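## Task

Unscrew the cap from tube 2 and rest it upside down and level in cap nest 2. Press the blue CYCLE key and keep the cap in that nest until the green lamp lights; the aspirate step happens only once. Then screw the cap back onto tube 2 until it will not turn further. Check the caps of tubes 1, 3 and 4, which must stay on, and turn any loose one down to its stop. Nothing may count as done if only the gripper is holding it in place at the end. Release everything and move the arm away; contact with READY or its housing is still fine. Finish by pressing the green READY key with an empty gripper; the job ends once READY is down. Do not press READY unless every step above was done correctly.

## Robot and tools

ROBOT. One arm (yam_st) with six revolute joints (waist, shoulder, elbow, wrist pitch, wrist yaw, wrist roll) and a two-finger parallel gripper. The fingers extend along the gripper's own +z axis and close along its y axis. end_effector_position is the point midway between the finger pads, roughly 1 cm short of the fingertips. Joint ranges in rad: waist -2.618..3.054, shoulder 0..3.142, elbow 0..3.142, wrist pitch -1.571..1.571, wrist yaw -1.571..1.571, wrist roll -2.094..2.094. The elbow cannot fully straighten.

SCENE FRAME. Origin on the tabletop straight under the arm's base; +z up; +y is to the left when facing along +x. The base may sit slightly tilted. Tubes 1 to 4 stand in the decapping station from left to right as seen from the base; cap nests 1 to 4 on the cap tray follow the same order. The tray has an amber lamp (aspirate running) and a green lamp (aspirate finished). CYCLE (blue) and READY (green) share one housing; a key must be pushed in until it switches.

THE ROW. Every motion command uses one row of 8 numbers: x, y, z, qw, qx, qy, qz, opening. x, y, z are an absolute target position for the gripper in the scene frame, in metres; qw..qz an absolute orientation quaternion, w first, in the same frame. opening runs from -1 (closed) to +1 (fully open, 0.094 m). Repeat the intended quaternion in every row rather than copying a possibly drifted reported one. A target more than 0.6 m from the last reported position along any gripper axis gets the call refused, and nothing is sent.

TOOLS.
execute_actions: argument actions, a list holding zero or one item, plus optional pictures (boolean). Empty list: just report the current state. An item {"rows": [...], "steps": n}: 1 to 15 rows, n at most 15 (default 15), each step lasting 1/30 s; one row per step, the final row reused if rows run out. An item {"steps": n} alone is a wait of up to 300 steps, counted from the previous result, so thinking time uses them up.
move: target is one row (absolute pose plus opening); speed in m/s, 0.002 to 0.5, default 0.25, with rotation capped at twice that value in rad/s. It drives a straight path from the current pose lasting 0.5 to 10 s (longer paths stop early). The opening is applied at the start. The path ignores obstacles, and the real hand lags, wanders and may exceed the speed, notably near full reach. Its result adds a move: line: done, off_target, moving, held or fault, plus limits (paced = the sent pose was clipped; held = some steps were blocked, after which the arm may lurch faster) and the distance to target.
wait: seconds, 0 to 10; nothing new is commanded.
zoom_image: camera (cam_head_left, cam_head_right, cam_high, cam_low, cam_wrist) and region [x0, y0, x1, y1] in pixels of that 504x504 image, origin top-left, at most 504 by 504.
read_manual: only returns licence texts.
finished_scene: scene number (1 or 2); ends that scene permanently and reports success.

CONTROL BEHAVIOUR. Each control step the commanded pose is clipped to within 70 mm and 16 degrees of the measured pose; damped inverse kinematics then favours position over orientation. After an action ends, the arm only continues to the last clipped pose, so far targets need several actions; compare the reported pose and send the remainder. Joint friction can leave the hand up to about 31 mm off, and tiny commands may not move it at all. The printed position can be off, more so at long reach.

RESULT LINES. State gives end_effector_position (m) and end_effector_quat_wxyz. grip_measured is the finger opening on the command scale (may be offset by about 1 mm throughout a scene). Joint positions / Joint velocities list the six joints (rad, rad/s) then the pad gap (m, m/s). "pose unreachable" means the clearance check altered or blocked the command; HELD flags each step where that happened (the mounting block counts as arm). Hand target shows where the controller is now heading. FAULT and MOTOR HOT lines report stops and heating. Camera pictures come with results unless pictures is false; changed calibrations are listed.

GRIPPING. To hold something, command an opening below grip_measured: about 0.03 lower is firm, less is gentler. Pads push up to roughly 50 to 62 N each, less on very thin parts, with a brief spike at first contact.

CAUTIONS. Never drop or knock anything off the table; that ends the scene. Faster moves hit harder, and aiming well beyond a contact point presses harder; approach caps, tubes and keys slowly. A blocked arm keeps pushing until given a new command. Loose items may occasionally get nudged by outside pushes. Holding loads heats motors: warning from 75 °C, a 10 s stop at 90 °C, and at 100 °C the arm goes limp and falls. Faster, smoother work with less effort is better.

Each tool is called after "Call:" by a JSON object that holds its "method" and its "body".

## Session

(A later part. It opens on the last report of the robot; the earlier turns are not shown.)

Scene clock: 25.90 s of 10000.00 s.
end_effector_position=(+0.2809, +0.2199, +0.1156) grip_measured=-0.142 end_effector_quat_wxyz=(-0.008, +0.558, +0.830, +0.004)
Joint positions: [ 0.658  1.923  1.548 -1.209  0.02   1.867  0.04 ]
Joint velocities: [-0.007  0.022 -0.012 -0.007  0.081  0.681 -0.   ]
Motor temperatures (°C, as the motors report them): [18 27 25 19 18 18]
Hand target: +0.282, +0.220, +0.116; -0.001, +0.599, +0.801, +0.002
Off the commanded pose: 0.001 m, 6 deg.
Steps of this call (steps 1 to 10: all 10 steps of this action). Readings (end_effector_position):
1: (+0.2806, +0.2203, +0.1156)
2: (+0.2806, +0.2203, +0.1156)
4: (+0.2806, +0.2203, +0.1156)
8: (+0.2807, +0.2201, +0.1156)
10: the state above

Call:
{"method": "execute_actions", "body": {"actions": [{"rows":[[0.282,0.220,0.116,0,0.602,0.799,0,-0.34]],"steps":9}], "pictures": false}}

Call:
{"method": "execute_actions", "body": {"actions": [{"rows":[[0.282,0.220,0.117,0,-0.326,0.946,0,-0.34]],"steps":15}], "pictures": false}}

Call:
{"method": "execute_actions", "body": {"actions": [{"rows":[[0.282,0.220,0.117,0,-0.326,0.946,0,-0.34]],"steps":15}], "pictures": false}}

Call:
{"method": "execute_actions", "body": {"actions": [{"rows":[[0.282,0.220,0.118,0,-0.970,0.242,0,-0.34]],"steps":15}], "pictures": false}}

Call:
{"method": "execute_actions", "body": {"actions": [{"rows":[[0.282,0.220,0.118,0,-0.970,0.242,0,-0.34]],"steps":15}], "pictures": false}}

Call:
{"method": "execute_actions", "body": {"actions": [{"rows":[[0.282,0.220,0.119,0,-0.970,0.242,0,-0.34]],"steps":15}], "pictures": false}}

Call:
{"method": "execute_actions", "body": {"actions": [{"rows":[[0.282,0.220,0.119,0,-0.970,0.242,0,-0.34]],"steps":15}], "pictures": false}}

Call:
{"method": "move", "body": {"target": [0.282,0.220,0.135,0,-0.970,0.242,0,-0.34], "speed": 0.03}}

Scene clock: 29.00 s of 10000.00 s.
end_effector_position=(+0.2824, +0.2193, +0.1156) grip_measured=-0.305 end_effector_quat_wxyz=(-0.004, +0.600, +0.800, +0.004)
Joint positions: [ 0.658  1.923  1.548 -1.205  0.028  1.97   0.033]
Joint velocities: [-0.002 -0.017  0.002  0.007  0.007 -0.051  0.   ]
Motor temperatures (°C, as the motors report them): [18 28 26 19 18 18]
Hand target: +0.282, +0.220, +0.116; +0.000, +0.602, +0.799, -0.000
Off the commanded pose: 0.001 m, 1 deg.
Steps of this call (steps 1 to 84: nothing new was sent; steps 85 to 93: all 9 steps of this action). Readings (end_effector_position):
85: (+0.2815, +0.2191, +0.1156)
86: (+0.2823, +0.2193, +0.1156)
88: (+0.2824, +0.2193, +0.1156)
92: (+0.2824, +0.2193, +0.1156)
93: the state above

Scene clock: 29.50 s of 10000.00 s.
end_effector_position=(+0.2828, +0.2192, +0.1156) grip_measured=-0.305 end_effector_quat_wxyz=(-0.001, +0.300, +0.954, +0.005)
Joint positions: [ 0.658  1.923  1.548 -1.204  0.03   1.292  0.033]
Joint velocities: [-0.032 -0.017  0.002  0.022 -0.022 -1.267 -0.001]
Motor temperatures (°C, as the motors report them): [18 28 26 19 18 18]
Hand target: +0.282, +0.220, +0.117; +0.003, +0.199, +0.980, +0.001
Off the commanded pose: 0.002 m, 73 deg; orientation clipped at the last step of the last action.
Steps of this call (steps 1 to 15: all 15 steps of this action). Readings (end_effector_position):
1: (+0.2824, +0.2193, +0.1156)
2: (+0.2824, +0.2192, +0.1156)
4: (+0.2824, +0.2192, +0.1156)
8: (+0.2824, +0.2192, +0.1156)
15: the state above

Scene clock: 30.00 s of 10000.00 s.
end_effector_position=(+0.2830, +0.2196, +0.1156) grip_measured=-0.305 end_effector_quat_wxyz=(+0.002, -0.037, +0.999, +0.005)
Joint positions: [ 0.66   1.923  1.548 -1.203  0.032  0.609  0.033]
Joint velocities: [-0.002 -0.007  0.002 -0.051 -0.007 -1.267 -0.   ]
Motor temperatures (°C, as the motors report them): [18 28 26 19 18 18]
Hand target: +0.282, +0.220, +0.117; +0.004, -0.141, +0.990, -0.001
Off the commanded pose: 0.002 m, 34 deg; orientation clipped at the last step of the last action.
Steps of this call (steps 1 to 15: all 15 steps of this action). Readings (end_effector_position):
1: (+0.2828, +0.2192, +0.1156)
2: (+0.2829, +0.2192, +0.1156)
4: (+0.2829, +0.2192, +0.1156)
8: (+0.2831, +0.2193, +0.1156)
15: the state above

Scene clock: 30.50 s of 10000.00 s.
end_effector_position=(+0.2829, +0.2202, +0.1157) grip_measured=-0.305 end_effector_quat_wxyz=(+0.004, -0.372, +0.928, +0.004)
Joint positions: [ 0.661  1.923  1.548 -1.202  0.032 -0.077  0.033]
Joint velocities: [ 0.012 -0.012  0.007 -0.007 -0.007 -1.238 -0.   ]
Motor temperatures (°C, as the motors report them): [18 28 26 19 18 18]
Hand target: +0.282, +0.220, +0.118; +0.005, -0.467, +0.884, -0.001
Off the commanded pose: 0.003 m, 108 deg; orientation clipped at the last step of the last action.
Steps of this call (steps 1 to 15: all 15 steps of this action). Readings (end_effector_position):
1: (+0.2829, +0.2198, +0.1156)
2: (+0.2829, +0.2198, +0.1156)
4: (+0.2829, +0.2198, +0.1156)
8: (+0.2829, +0.2200, +0.1157)
15: the state above

Scene clock: 31.00 s of 10000.00 s.
end_effector_position=(+0.2826, +0.2205, +0.1157) grip_measured=-0.305 end_effector_quat_wxyz=(+0.005, -0.663, +0.748, +0.003)
Joint positions: [ 0.662  1.923  1.548 -1.202  0.031 -0.764  0.033]
Joint velocities: [-0.012 -0.002 -0.007  0.037  0.007 -1.267 -0.   ]
Motor temperatures (°C, as the motors report them): [18 28 26 19 18 18]
Hand target: +0.282, +0.220, +0.118; +0.004, -0.738, +0.675, -0.003
Off the commanded pose: 0.002 m, 69 deg; orientation clipped at the last step of the last action.
Steps of this call (steps 1 to 15: all 15 steps of this action). Readings (end_effector_position):
1: (+0.2829, +0.2202, +0.1157)
2: (+0.2829, +0.2202, +0.1157)
4: (+0.2828, +0.2202, +0.1157)
8: (+0.2827, +0.2203, +0.1157)
15: the state above

Scene clock: 31.50 s of 10000.00 s.
end_effector_position=(+0.2822, +0.2208, +0.1161) grip_measured=-0.305 end_effector_quat_wxyz=(-0.006, +0.877, -0.481, -0.002)
Joint positions: [ 0.662  1.923  1.55  -1.204  0.029 -1.452  0.033]
Joint velocities: [-0.007 -0.017 -0.017 -0.051  0.007 -1.253 -0.001]
Motor temperatures (°C, as the motors report them): [18 28 26 19 18 18]
Hand target: +0.282, +0.220, +0.119; -0.002, +0.922, -0.387, +0.004
Off the commanded pose: 0.003 m, 29 deg; orientation clipped at the last step of the last action.
Steps of this call (steps 1 to 15: all 15 steps of this action). Readings (end_effector_position):
1: (+0.2826, +0.2205, +0.1157)
2: (+0.2826, +0.2205, +0.1157)
4: (+0.2825, +0.2205, +0.1157)
8: (+0.2825, +0.2207, +0.1161)
15: the state above

Scene clock: 32.00 s of 10000.00 s.
end_effector_position=(+0.2820, +0.2207, +0.1164) grip_measured=-0.305 end_effector_quat_wxyz=(-0.006, +0.964, -0.265, -0.001)
Joint positions: [ 0.663  1.923  1.551 -1.207  0.029 -1.918  0.033]
Joint velocities: [-0.022 -0.002  0.007 -0.051 -0.022 -0.286 -0.   ]
Motor temperatures (°C, as the motors report them): [18 28 26 19 18 18]
Hand target: +0.282, +0.220, +0.119; -0.000, +0.970, -0.243, +0.000
Off the commanded pose: 0.003 m, 3 deg.
Steps of this call (steps 1 to 15: all 15 steps of this action). Readings (end_effector_position):
1: (+0.2821, +0.2207, +0.1161)
2: (+0.2821, +0.2207, +0.1161)
4: (+0.2820, +0.2207, +0.1161)
8: (+0.2820, +0.2208, +0.1164)
15: the state above

Scene clock: 33.37 s of 10000.00 s.
end_effector_position=(+0.2818, +0.2193, +0.1310) grip_measured=-0.305 end_effector_quat_wxyz=(-0.001, +0.968, -0.249, -0.003)
Joint positions: [ 0.663  1.923  1.609 -1.274  0.032 -1.95   0.033]
Joint velocities: [ 0.007  0.007 -0.002 -0.007  0.051 -0.007 -0.002]
Motor temperatures (°C, as the motors report them): [18 28 26 19 18 18]
Hand target: +0.282, +0.220, +0.135; -0.000, +0.970, -0.242, +0.000
Off the commanded pose: 0.004 m, 1 deg.
move: done
camera_calibration (this result's frames):
cam_wrist: T_world_to_cam=[[0.291953, 0.955983, 0.0293281, -0.300702], [0.795584, -0.259759, 0.547331, -0.208382], [0.530857, -0.136462, -0.836402, 0.0866209], [0, 0, 0, 1]] pos_world=[0.207593, 0.245157, 0.195323]

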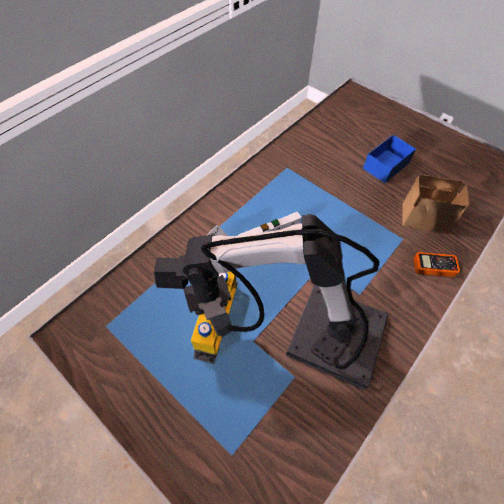

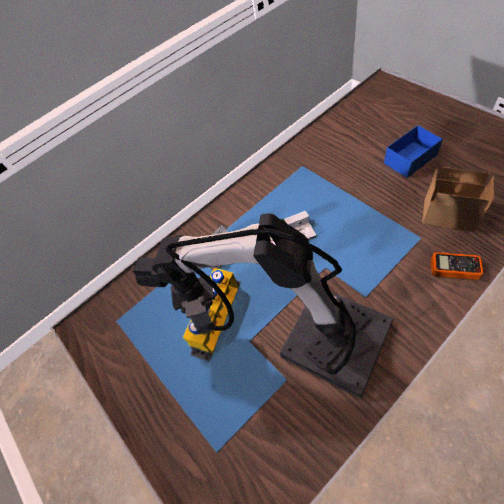

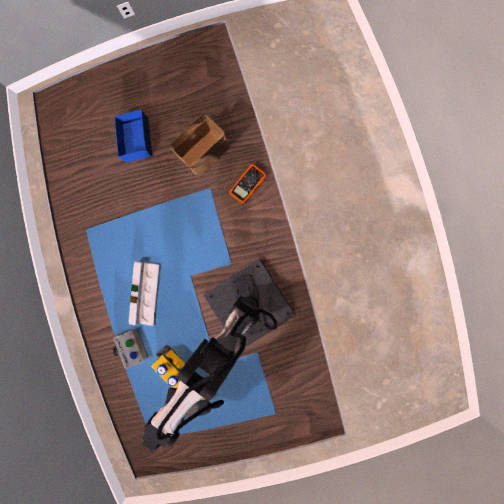

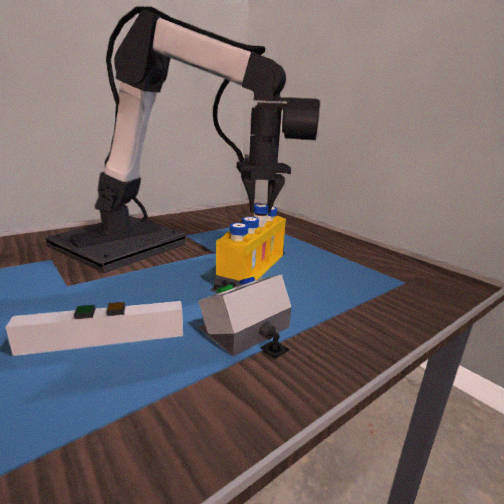

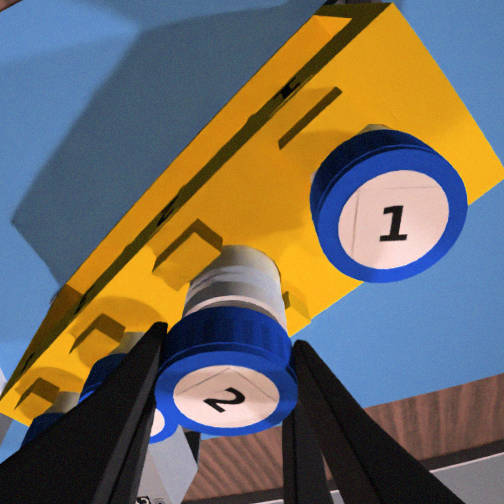

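Call:
{"method": "move", "body": {"target": [0.282,0.220,0.165,0,-0.906,0.423,0,-0.34], "speed": 0.3}}

Call:
{"method": "move", "body": {"target": [0.30,0.0,0.16,0,-0.2,0.98,0,-0.34], "speed": 0.5}}

Call:
{"method": "move", "body": {"target": [0.352,-0.097,0.065,0,0.199,0.98,0,-0.34], "speed": 0.3}}

Scene clock: 36.90 s of 10000.00 s.
end_effector_position=(+0.2828, +0.2187, +0.1619) grip_measured=-0.305 end_effector_quat_wxyz=(-0.002, +0.907, -0.420, -0.002)
Joint positions: [ 0.663  1.923  1.732 -1.395  0.032 -1.587  0.033]
Joint velocities: [-0.007  0.012 -0.002 -0.051  0.051  0.022  0.   ]
Motor temperatures (°C, as the motors report them): [18 29 26 19 18 18]
Hand target: +0.282, +0.220, +0.165; -0.000, +0.906, -0.423, -0.000
Off the commanded pose: 0.003 m, 0 deg.
move: done
camera_calibration (this result's frames):
cam_wrist: T_world_to_cam=[[0.613168, 0.789413, 0.0292015, -0.355661], [0.651069, -0.525954, 0.547249, -0.127199], [0.447364, -0.316544, -0.83646, 0.174877], [0, 0, 0, 1]] pos_world=[0.222661, 0.269219, 0.226273]

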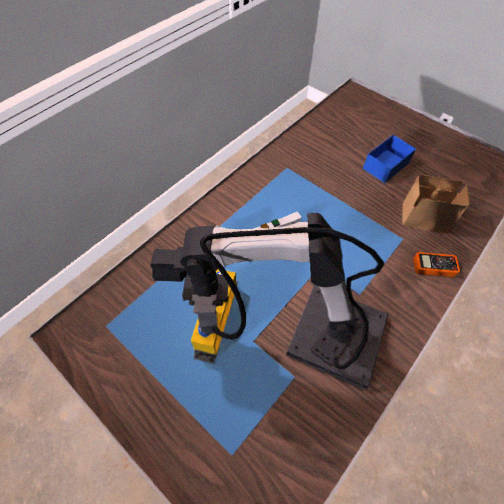

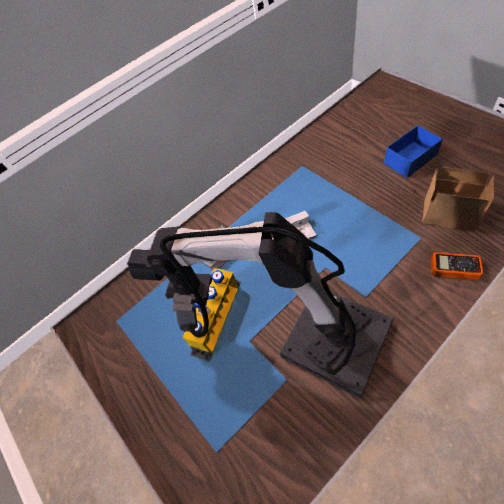

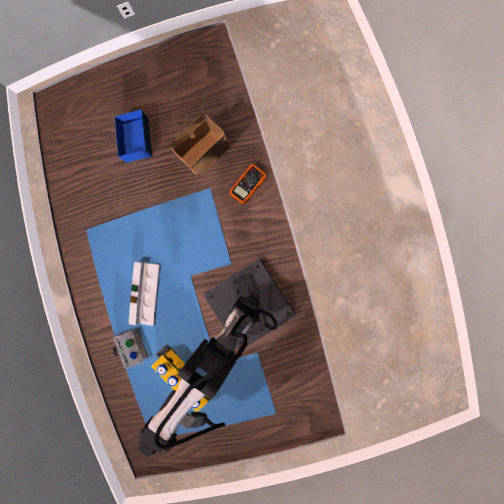

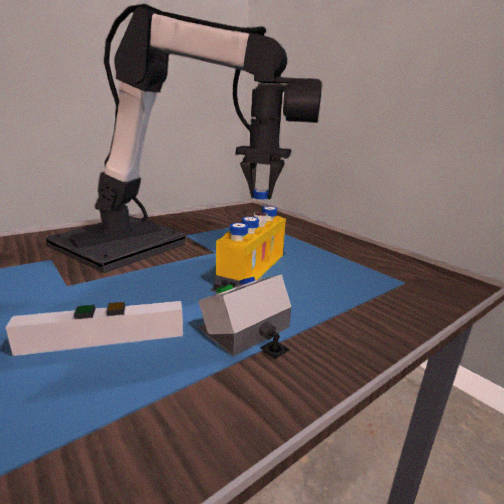

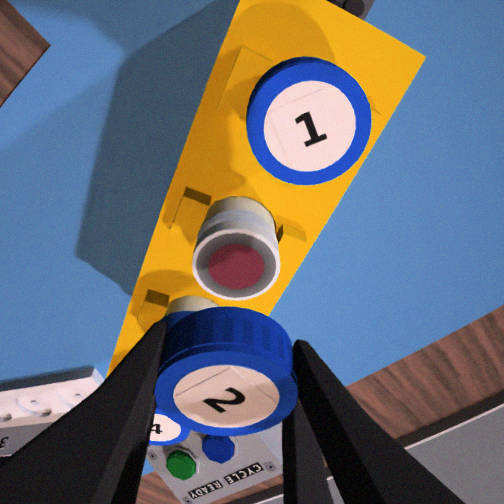

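Scene clock: 39.43 s of 10000.00 s.
end_effector_position=(+0.3028, +0.0005, +0.1580) grip_measured=-0.305 end_effector_quat_wxyz=(-0.011, -0.208, +0.978, +0.006)
Joint positions: [ 0.012  1.693  1.465 -1.355  0.032 -0.383  0.033]
Joint velocities: [-0.017 -0.007  0.002 -0.007 -0.022  0.022  0.   ]
Motor temperatures (°C, as the motors report them): [18 29 26 19 18 18]
Hand target: +0.303, -0.001, +0.161; +0.001, -0.200, +0.980, +0.004
Off the commanded pose: 0.003 m, 2 deg.
move: done
camera_calibration (this result's frames):
cam_wrist: T_world_to_cam=[[0.58719, -0.809409, 0.00806241, -0.183527], [-0.670986, -0.481151, 0.564156, 0.144779], [-0.452754, -0.336676, -0.825629, 0.364457], [0, 0, 0, 1]] pos_world=[0.369919, 0.0438167, 0.220708]

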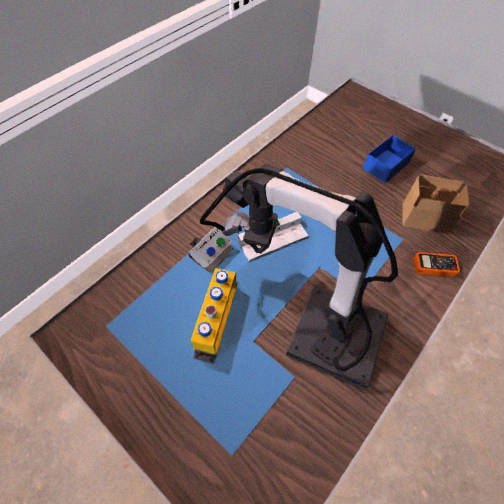

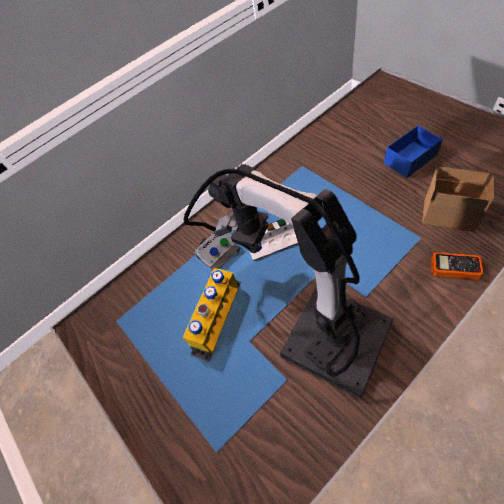

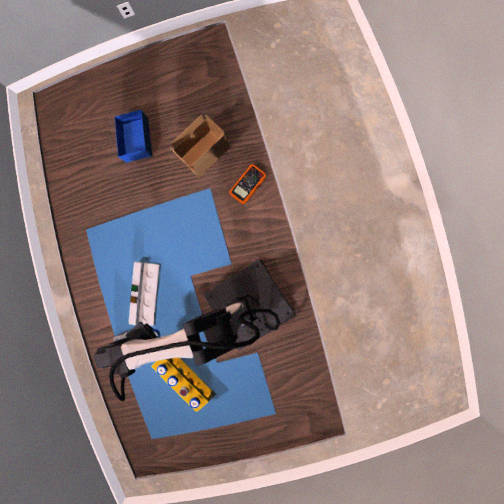

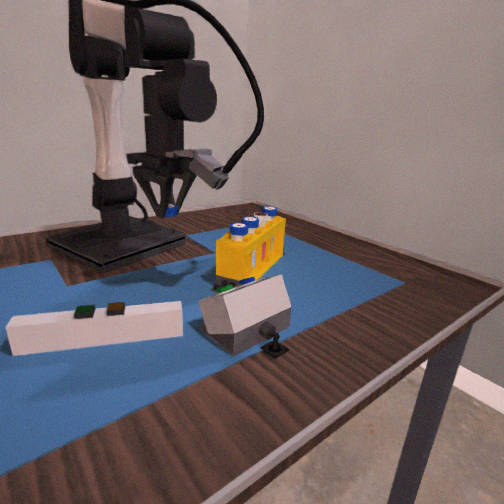

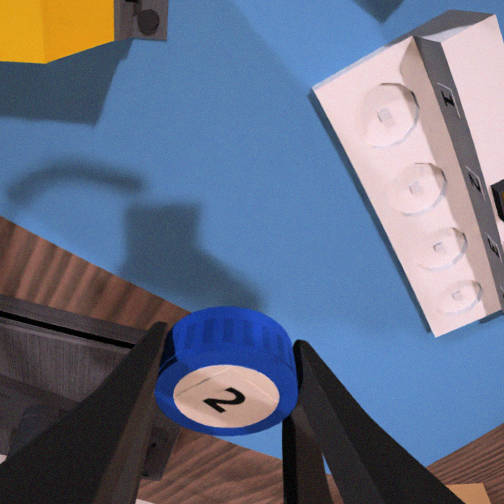

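Scene clock: 41.37 s of 10000.00 s.
end_effector_position=(+0.3476, -0.0941, +0.0666) grip_measured=-0.305 end_effector_quat_wxyz=(-0.004, +0.191, +0.982, +0.002)
Joint positions: [-0.269  1.933  1.417 -1.042  0.032  0.138  0.033]
Joint velocities: [-0.012 -0.007  0.002 -0.051 -0.081 -0.051 -0.   ]
Motor temperatures (°C, as the motors report them): [18 29 26 19 18 18]
Hand target: +0.352, -0.096, +0.064; +0.001, +0.199, +0.980, +0.002
Off the commanded pose: 0.005 m, 1 deg.
move: done
camera_calibration (this result's frames):
cam_wrist: T_world_to_cam=[[-0.174782, -0.984331, 0.023304, -0.0383223], [-0.814064, 0.157782, 0.558931, 0.29115], [-0.553851, 0.0787204, -0.828886, 0.351875], [0, 0, 0, 1]] pos_world=[0.425203, -0.11136, 0.129825]

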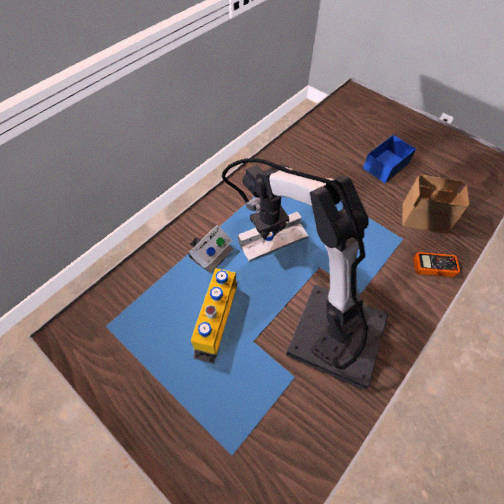

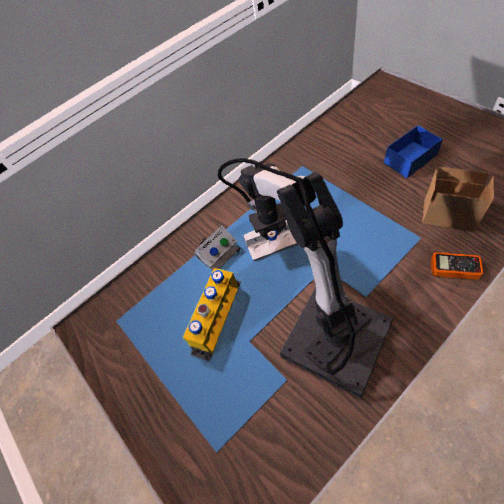

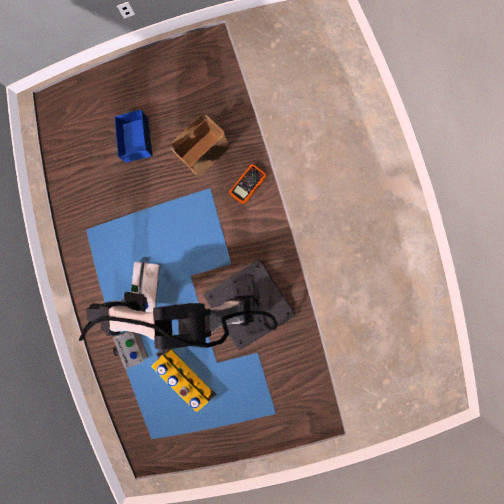

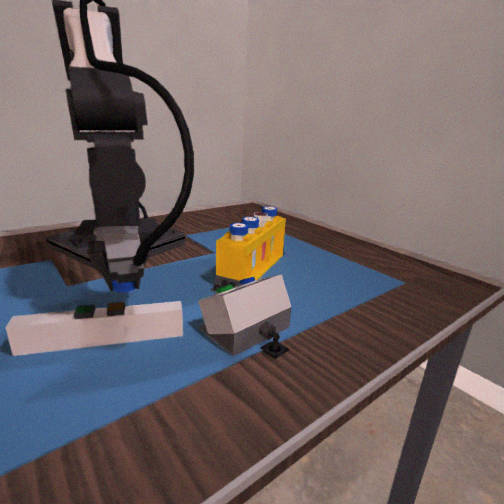

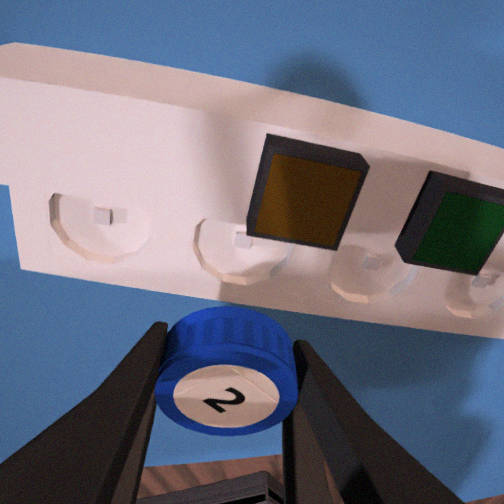

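Call:
{"method": "move", "body": {"target": [0.353,-0.101,0.03,0,0.199,0.98,0,-0.34], "speed": 0.06}}

Scene clock: 43.40 s of 10000.00 s.
end_effector_position=(+0.3543, -0.0983, +0.0367) grip_measured=-0.305 end_effector_quat_wxyz=(+0.003, +0.197, +0.980, +0.001)
Joint positions: [-0.279  1.985  1.366 -0.924  0.032  0.14   0.033]
Joint velocities: [-0.007 -0.012  0.007  0.051 -0.037  0.007  0.001]
Motor temperatures (°C, as the motors report them): [18 30 26 19 18 18]
Hand target: +0.352, -0.101, +0.030; -0.000, +0.199, +0.980, +0.000
Off the commanded pose: 0.007 m, 0 deg.
move: done
camera_calibration (this result's frames):
cam_wrist: T_world_to_cam=[[-0.187288, -0.981998, 0.0245481, -0.0359947], [-0.820198, 0.170083, 0.546211, 0.317797], [-0.540553, 0.0821644, -0.837288, 0.327079], [0, 0, 0, 1]] pos_world=[0.430719, -0.116273, 0.101159]

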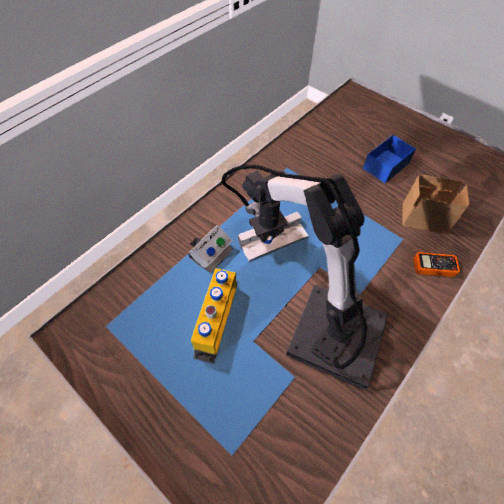

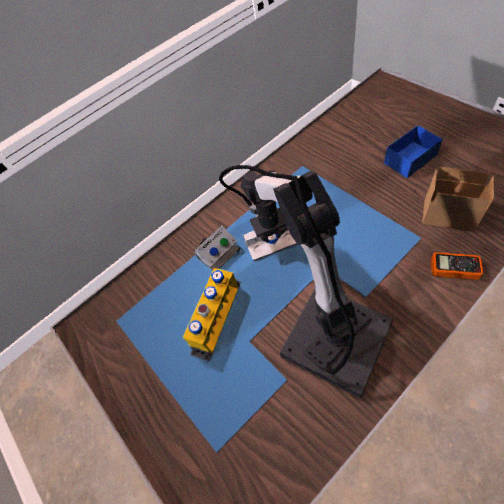

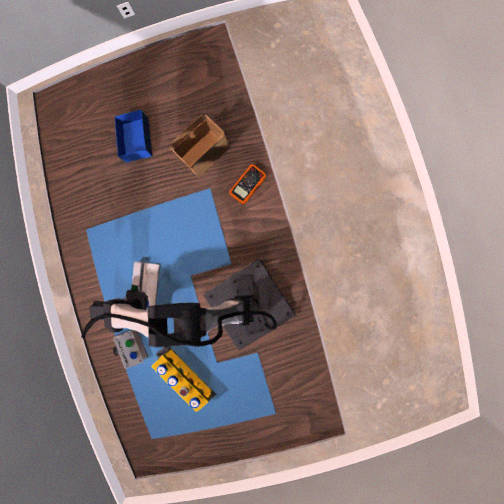

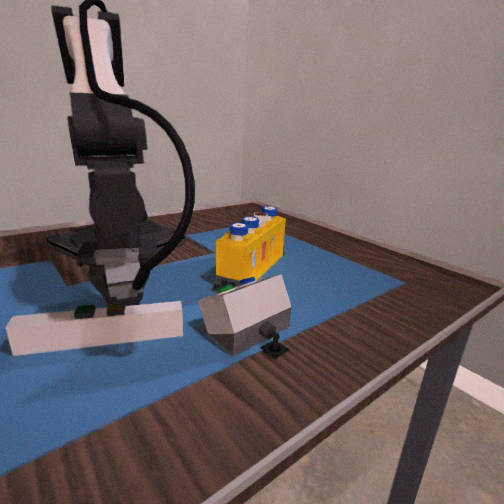

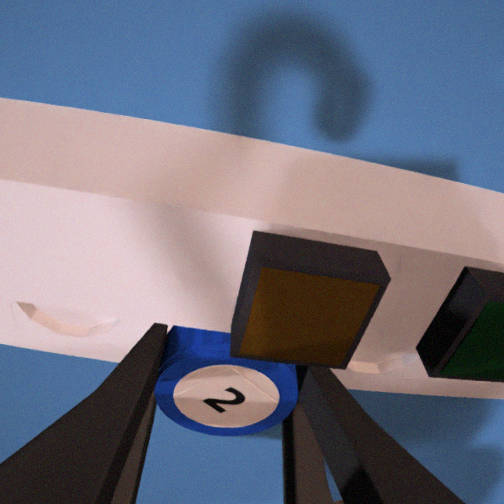

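Call:
{"method": "move", "body": {"target": [0.348,-0.099,0.015,0,0.199,0.98,0,-0.34], "speed": 0.03}}

Scene clock: 44.80 s of 10000.00 s.
end_effector_position=(+0.3501, -0.0968, +0.0244) grip_measured=-0.305 end_effector_quat_wxyz=(+0.006, +0.197, +0.980, +0.001)
Joint positions: [-0.279  1.985  1.312 -0.866  0.032  0.14   0.033]
Joint velocities: [-0.012 -0.017  0.002  0.007  0.007 -0.051 -0.001]
Motor temperatures (°C, as the motors report them): [18 30 26 19 18 18]
Hand target: +0.347, -0.099, +0.015; -0.000, +0.199, +0.980, +0.000
Off the commanded pose: 0.010 m, 1 deg.
move: done
camera_calibration (this result's frames):
cam_wrist: T_world_to_cam=[[-0.187553, -0.98194, 0.024852, -0.0348767], [-0.822581, 0.170842, 0.542378, 0.32179], [-0.536828, 0.0812816, -0.839767, 0.313006], [0, 0, 0, 1]] pos_world=[0.426188, -0.114664, 0.0891875]

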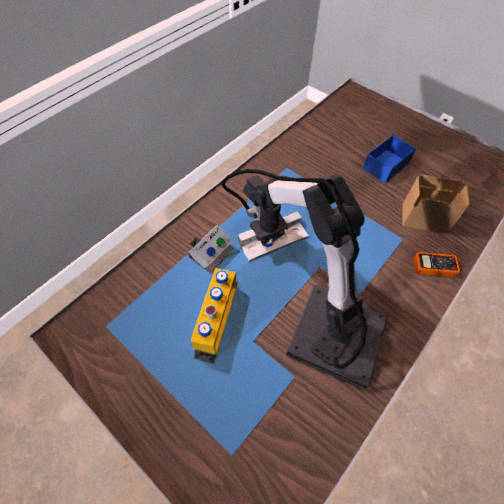

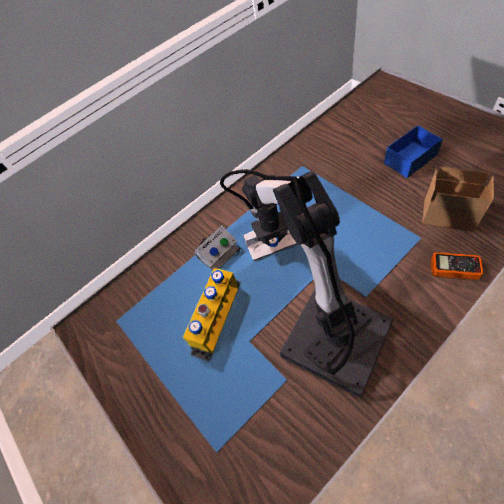

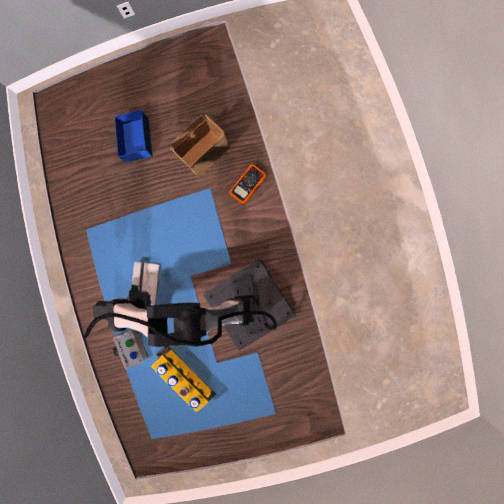

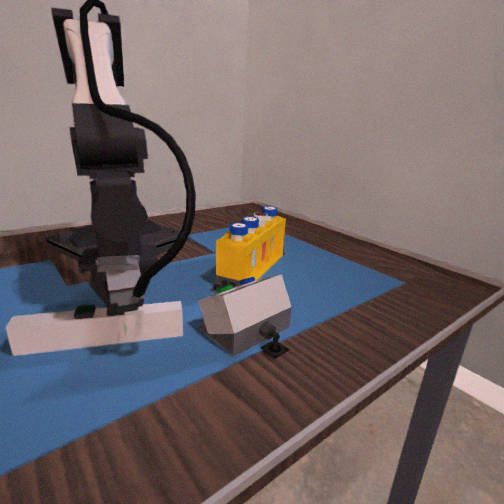

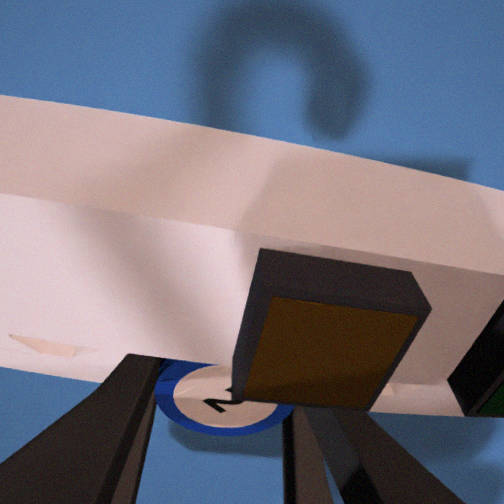

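Call:
{"method": "move", "body": {"target": [0.349,-0.099,0.010,0,0.199,0.98,0,-0.34], "speed": 0.02}}

Call:
{"method": "execute_actions", "body": {"actions": [{"rows":[[0.350,-0.097,0.02,0,0.199,0.98,0,-0.1]],"steps":10}], "pictures": false}}

Call:
{"method": "move", "body": {"target": [0.345,-0.095,0.10,0,0.199,0.98,0,-0.1], "speed": 0.15}}

Scene clock: 46.60 s of 10000.00 s.
end_effector_position=(+0.3527, -0.0973, +0.0191) grip_measured=-0.305 end_effector_quat_wxyz=(+0.007, +0.197, +0.980, +0.001)
Joint positions: [-0.279  2.001  1.312 -0.847  0.032  0.14   0.033]
Joint velocities: [-0.022 -0.002  0.002  0.066 -0.037  0.007 -0.   ]
Motor temperatures (°C, as the motors report them): [18 30 26 19 18 18]
Hand target: +0.349, -0.099, +0.010; -0.000, +0.199, +0.980, +0.000
Off the commanded pose: 0.010 m, 1 deg.
move: done
camera_calibration (this result's frames):
cam_wrist: T_world_to_cam=[[-0.18773, -0.981901, 0.0250539, -0.0346807], [-0.82416, 0.171345, 0.539816, 0.327606], [-0.534339, 0.0806912, -0.84141, 0.309139], [0, 0, 0, 1]] pos_world=[0.428674, -0.115131, 0.0841349]

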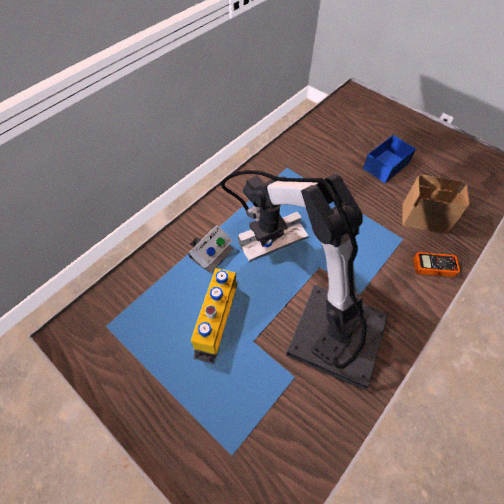

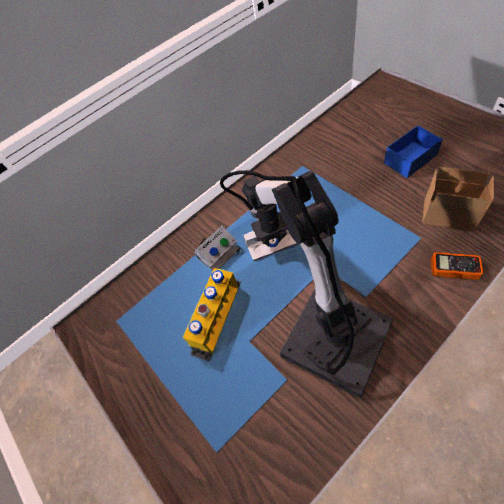

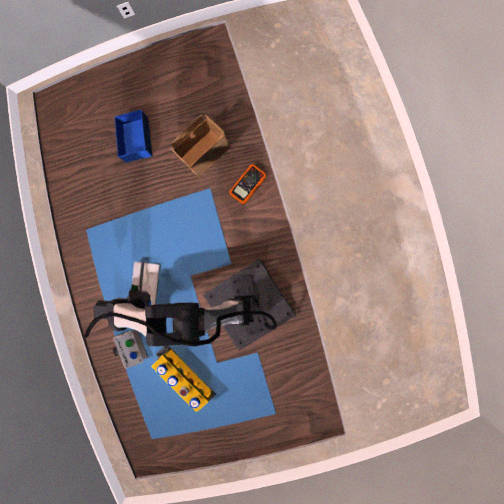

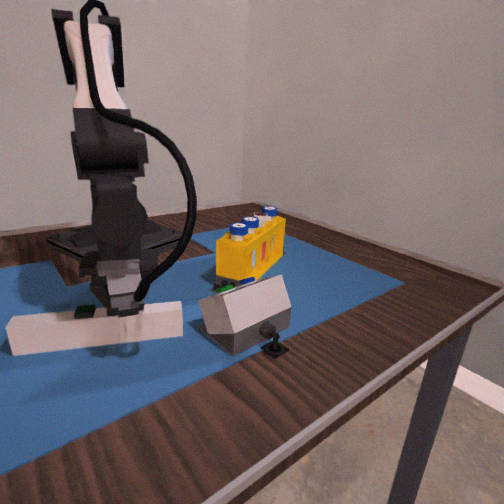

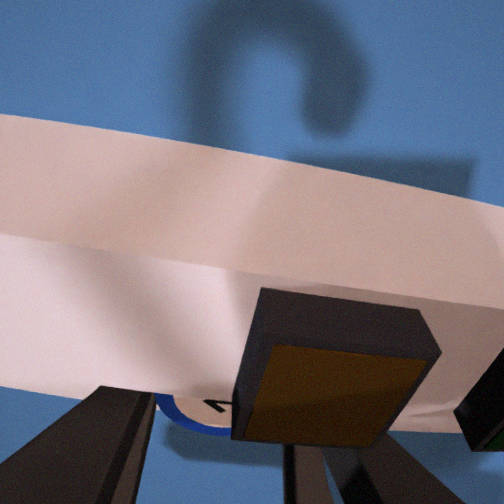

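Scene clock: 46.93 s of 10000.00 s.
end_effector_position=(+0.3521, -0.0975, +0.0191) grip_measured=-0.102 end_effector_quat_wxyz=(+0.006, +0.197, +0.980, -0.000)
Joint positions: [-0.279  2.001  1.312 -0.849  0.034  0.14   0.042]
Joint velocities: [-0.002 -0.012 -0.017 -0.022  0.007  0.022  0.001]
Motor temperatures (°C, as the motors report them): [18 30 26 19 18 18]
Hand target: +0.350, -0.097, +0.020; +0.000, +0.199, +0.980, -0.000
Off the commanded pose: 0.002 m, 1 deg.
Steps of this call (steps 1 to 10: all 10 steps of this action). Readings (end_effector_position):
1: (+0.3524, -0.0974, +0.0191)
2: (+0.3522, -0.0976, +0.0191)
4: (+0.3521, -0.0975, +0.0191)
8: (+0.3521, -0.0975, +0.0191)
10: the state above

Scene clock: 48.33 s of 10000.00 s.
end_effector_position=(+0.3438, -0.0980, +0.0920) grip_measured=-0.102 end_effector_quat_wxyz=(-0.007, +0.198, +0.980, +0.001)
Joint positions: [-0.279  1.904  1.48  -1.141  0.034  0.145  0.042]
Joint velocities: [ 0.002  0.007  0.007 -0.037 -0.022 -0.037  0.001]
Motor temperatures (°C, as the motors report them): [18 30 27 19 18 18]
Hand target: +0.346, -0.095, +0.100; +0.000, +0.199, +0.980, +0.000
Off the commanded pose: 0.009 m, 1 deg.
move: done
camera_calibration (this result's frames):
cam_wrist: T_world_to_cam=[[-0.190538, -0.981349, 0.0254887, -0.0378731], [-0.807954, 0.171514, 0.563732, 0.273227], [-0.557589, 0.0868189, -0.825565, 0.372886], [0, 0, 0, 1]] pos_world=[0.421456, -0.116403, 0.15478]

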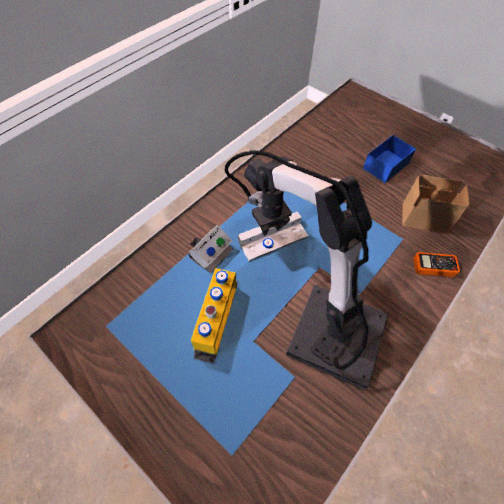

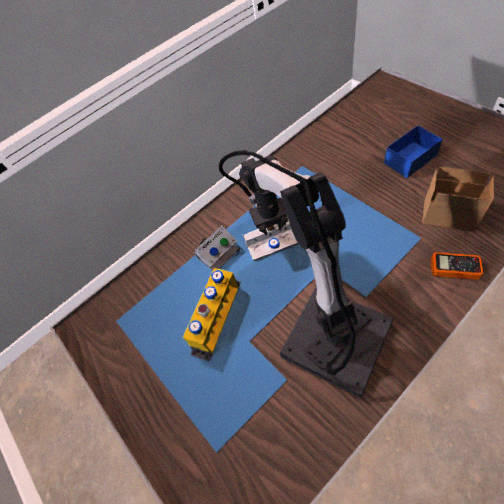

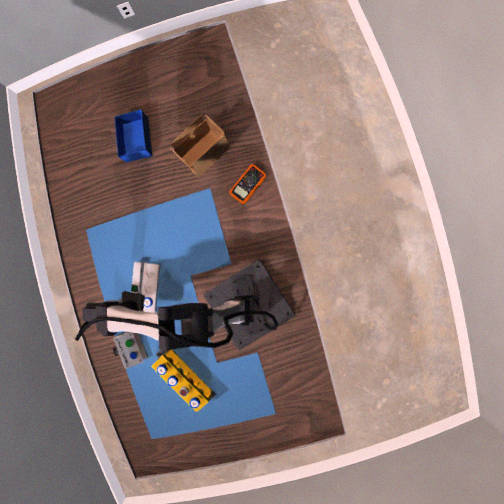

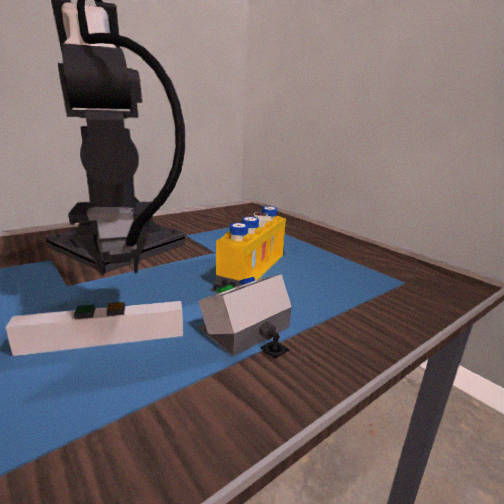

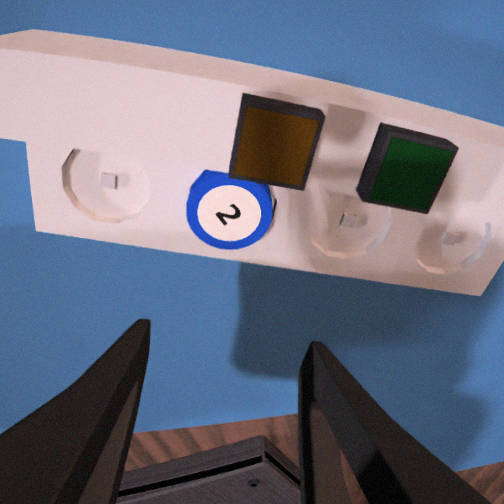

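Call:
{"method": "zoom_image", "body": {"camera": "cam_head_right", "region": [185,210,315,280]}}

Call:
{"method": "zoom_image", "body": {"camera": "cam_head_left", "region": [185,210,315,280]}}

Region (185, 210, 315, 280) of cam_head_right's 504x504 image, scaled by 3.877, with more detail than that image has; it fills the top 271 rows of this view, and the rest is white.

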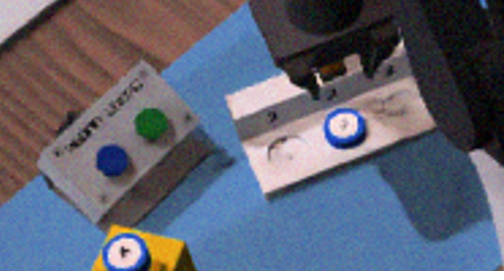

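Region (185, 210, 315, 280) of cam_head_left's 504x504 image, scaled by 3.877, with more detail than that image has; it fills the top 271 rows of this view, and the rest is white.

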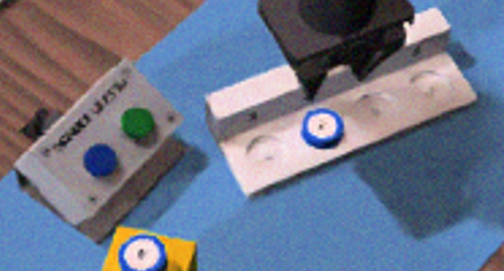

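Call:
{"method": "move", "body": {"target": [0.405,0.06,0.14,0.2586,-0.0421,0.965,0.0113,-1], "speed": 0.3}}

Scene clock: 52.27 s of 10000.00 s.
end_effector_position=(+0.4026, +0.0613, +0.1348) grip_measured=-0.990 end_effector_quat_wxyz=(+0.244, -0.040, +0.969, +0.013)
Joint positions: [ 0.173  1.658  1.208 -0.626  0.084  0.084  0.   ]
Joint velocities: [ 0.007  0.002  0.002 -0.051 -0.022  0.051 -0.001]
Motor temperatures (°C, as the motors report them): [18 31 27 19 18 18]
Hand target: +0.403, +0.061, +0.140; +0.257, -0.044, +0.965, +0.010
Off the commanded pose: 0.006 m, 2 deg.
move: done
camera_calibration (this result's frames):
cam_wrist: T_world_to_cam=[[0.249892, -0.96132, 0.115832, -0.0621817], [-0.966025, -0.239373, 0.0974481, 0.420957], [-0.0659517, -0.136248, -0.988477, 0.264873], [0, 0, 0, 1]] pos_world=[0.439663, 0.0770778, 0.228002]

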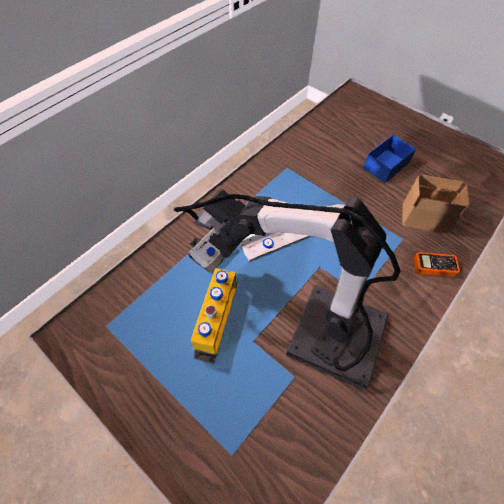

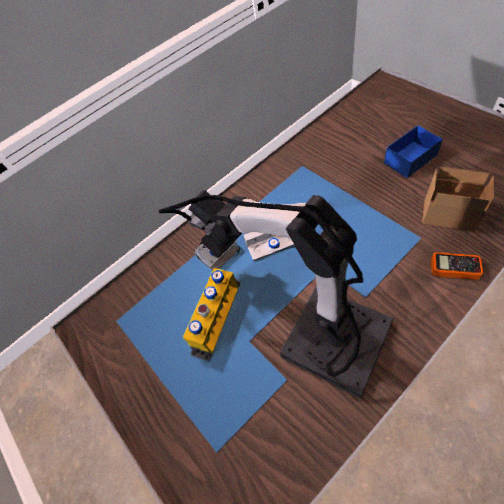

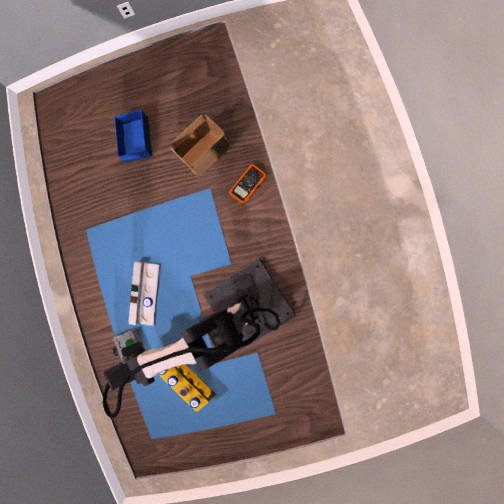

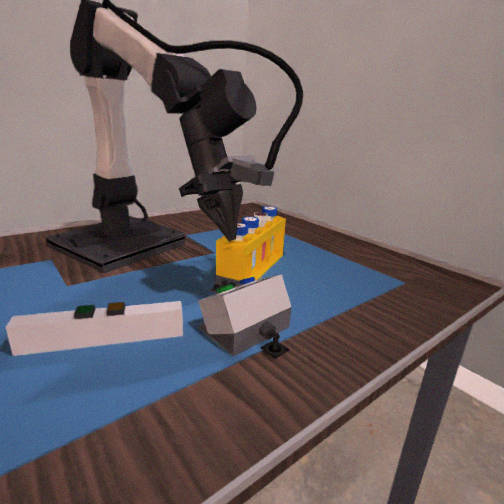

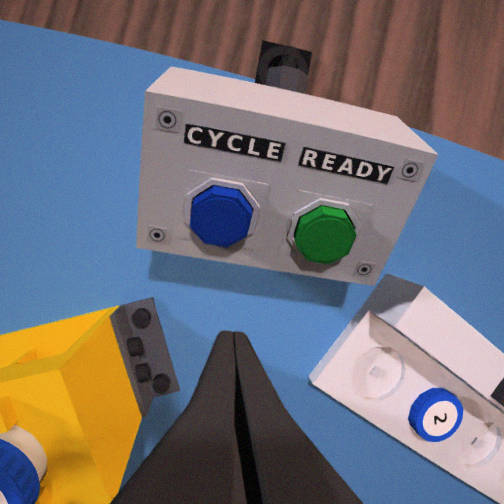

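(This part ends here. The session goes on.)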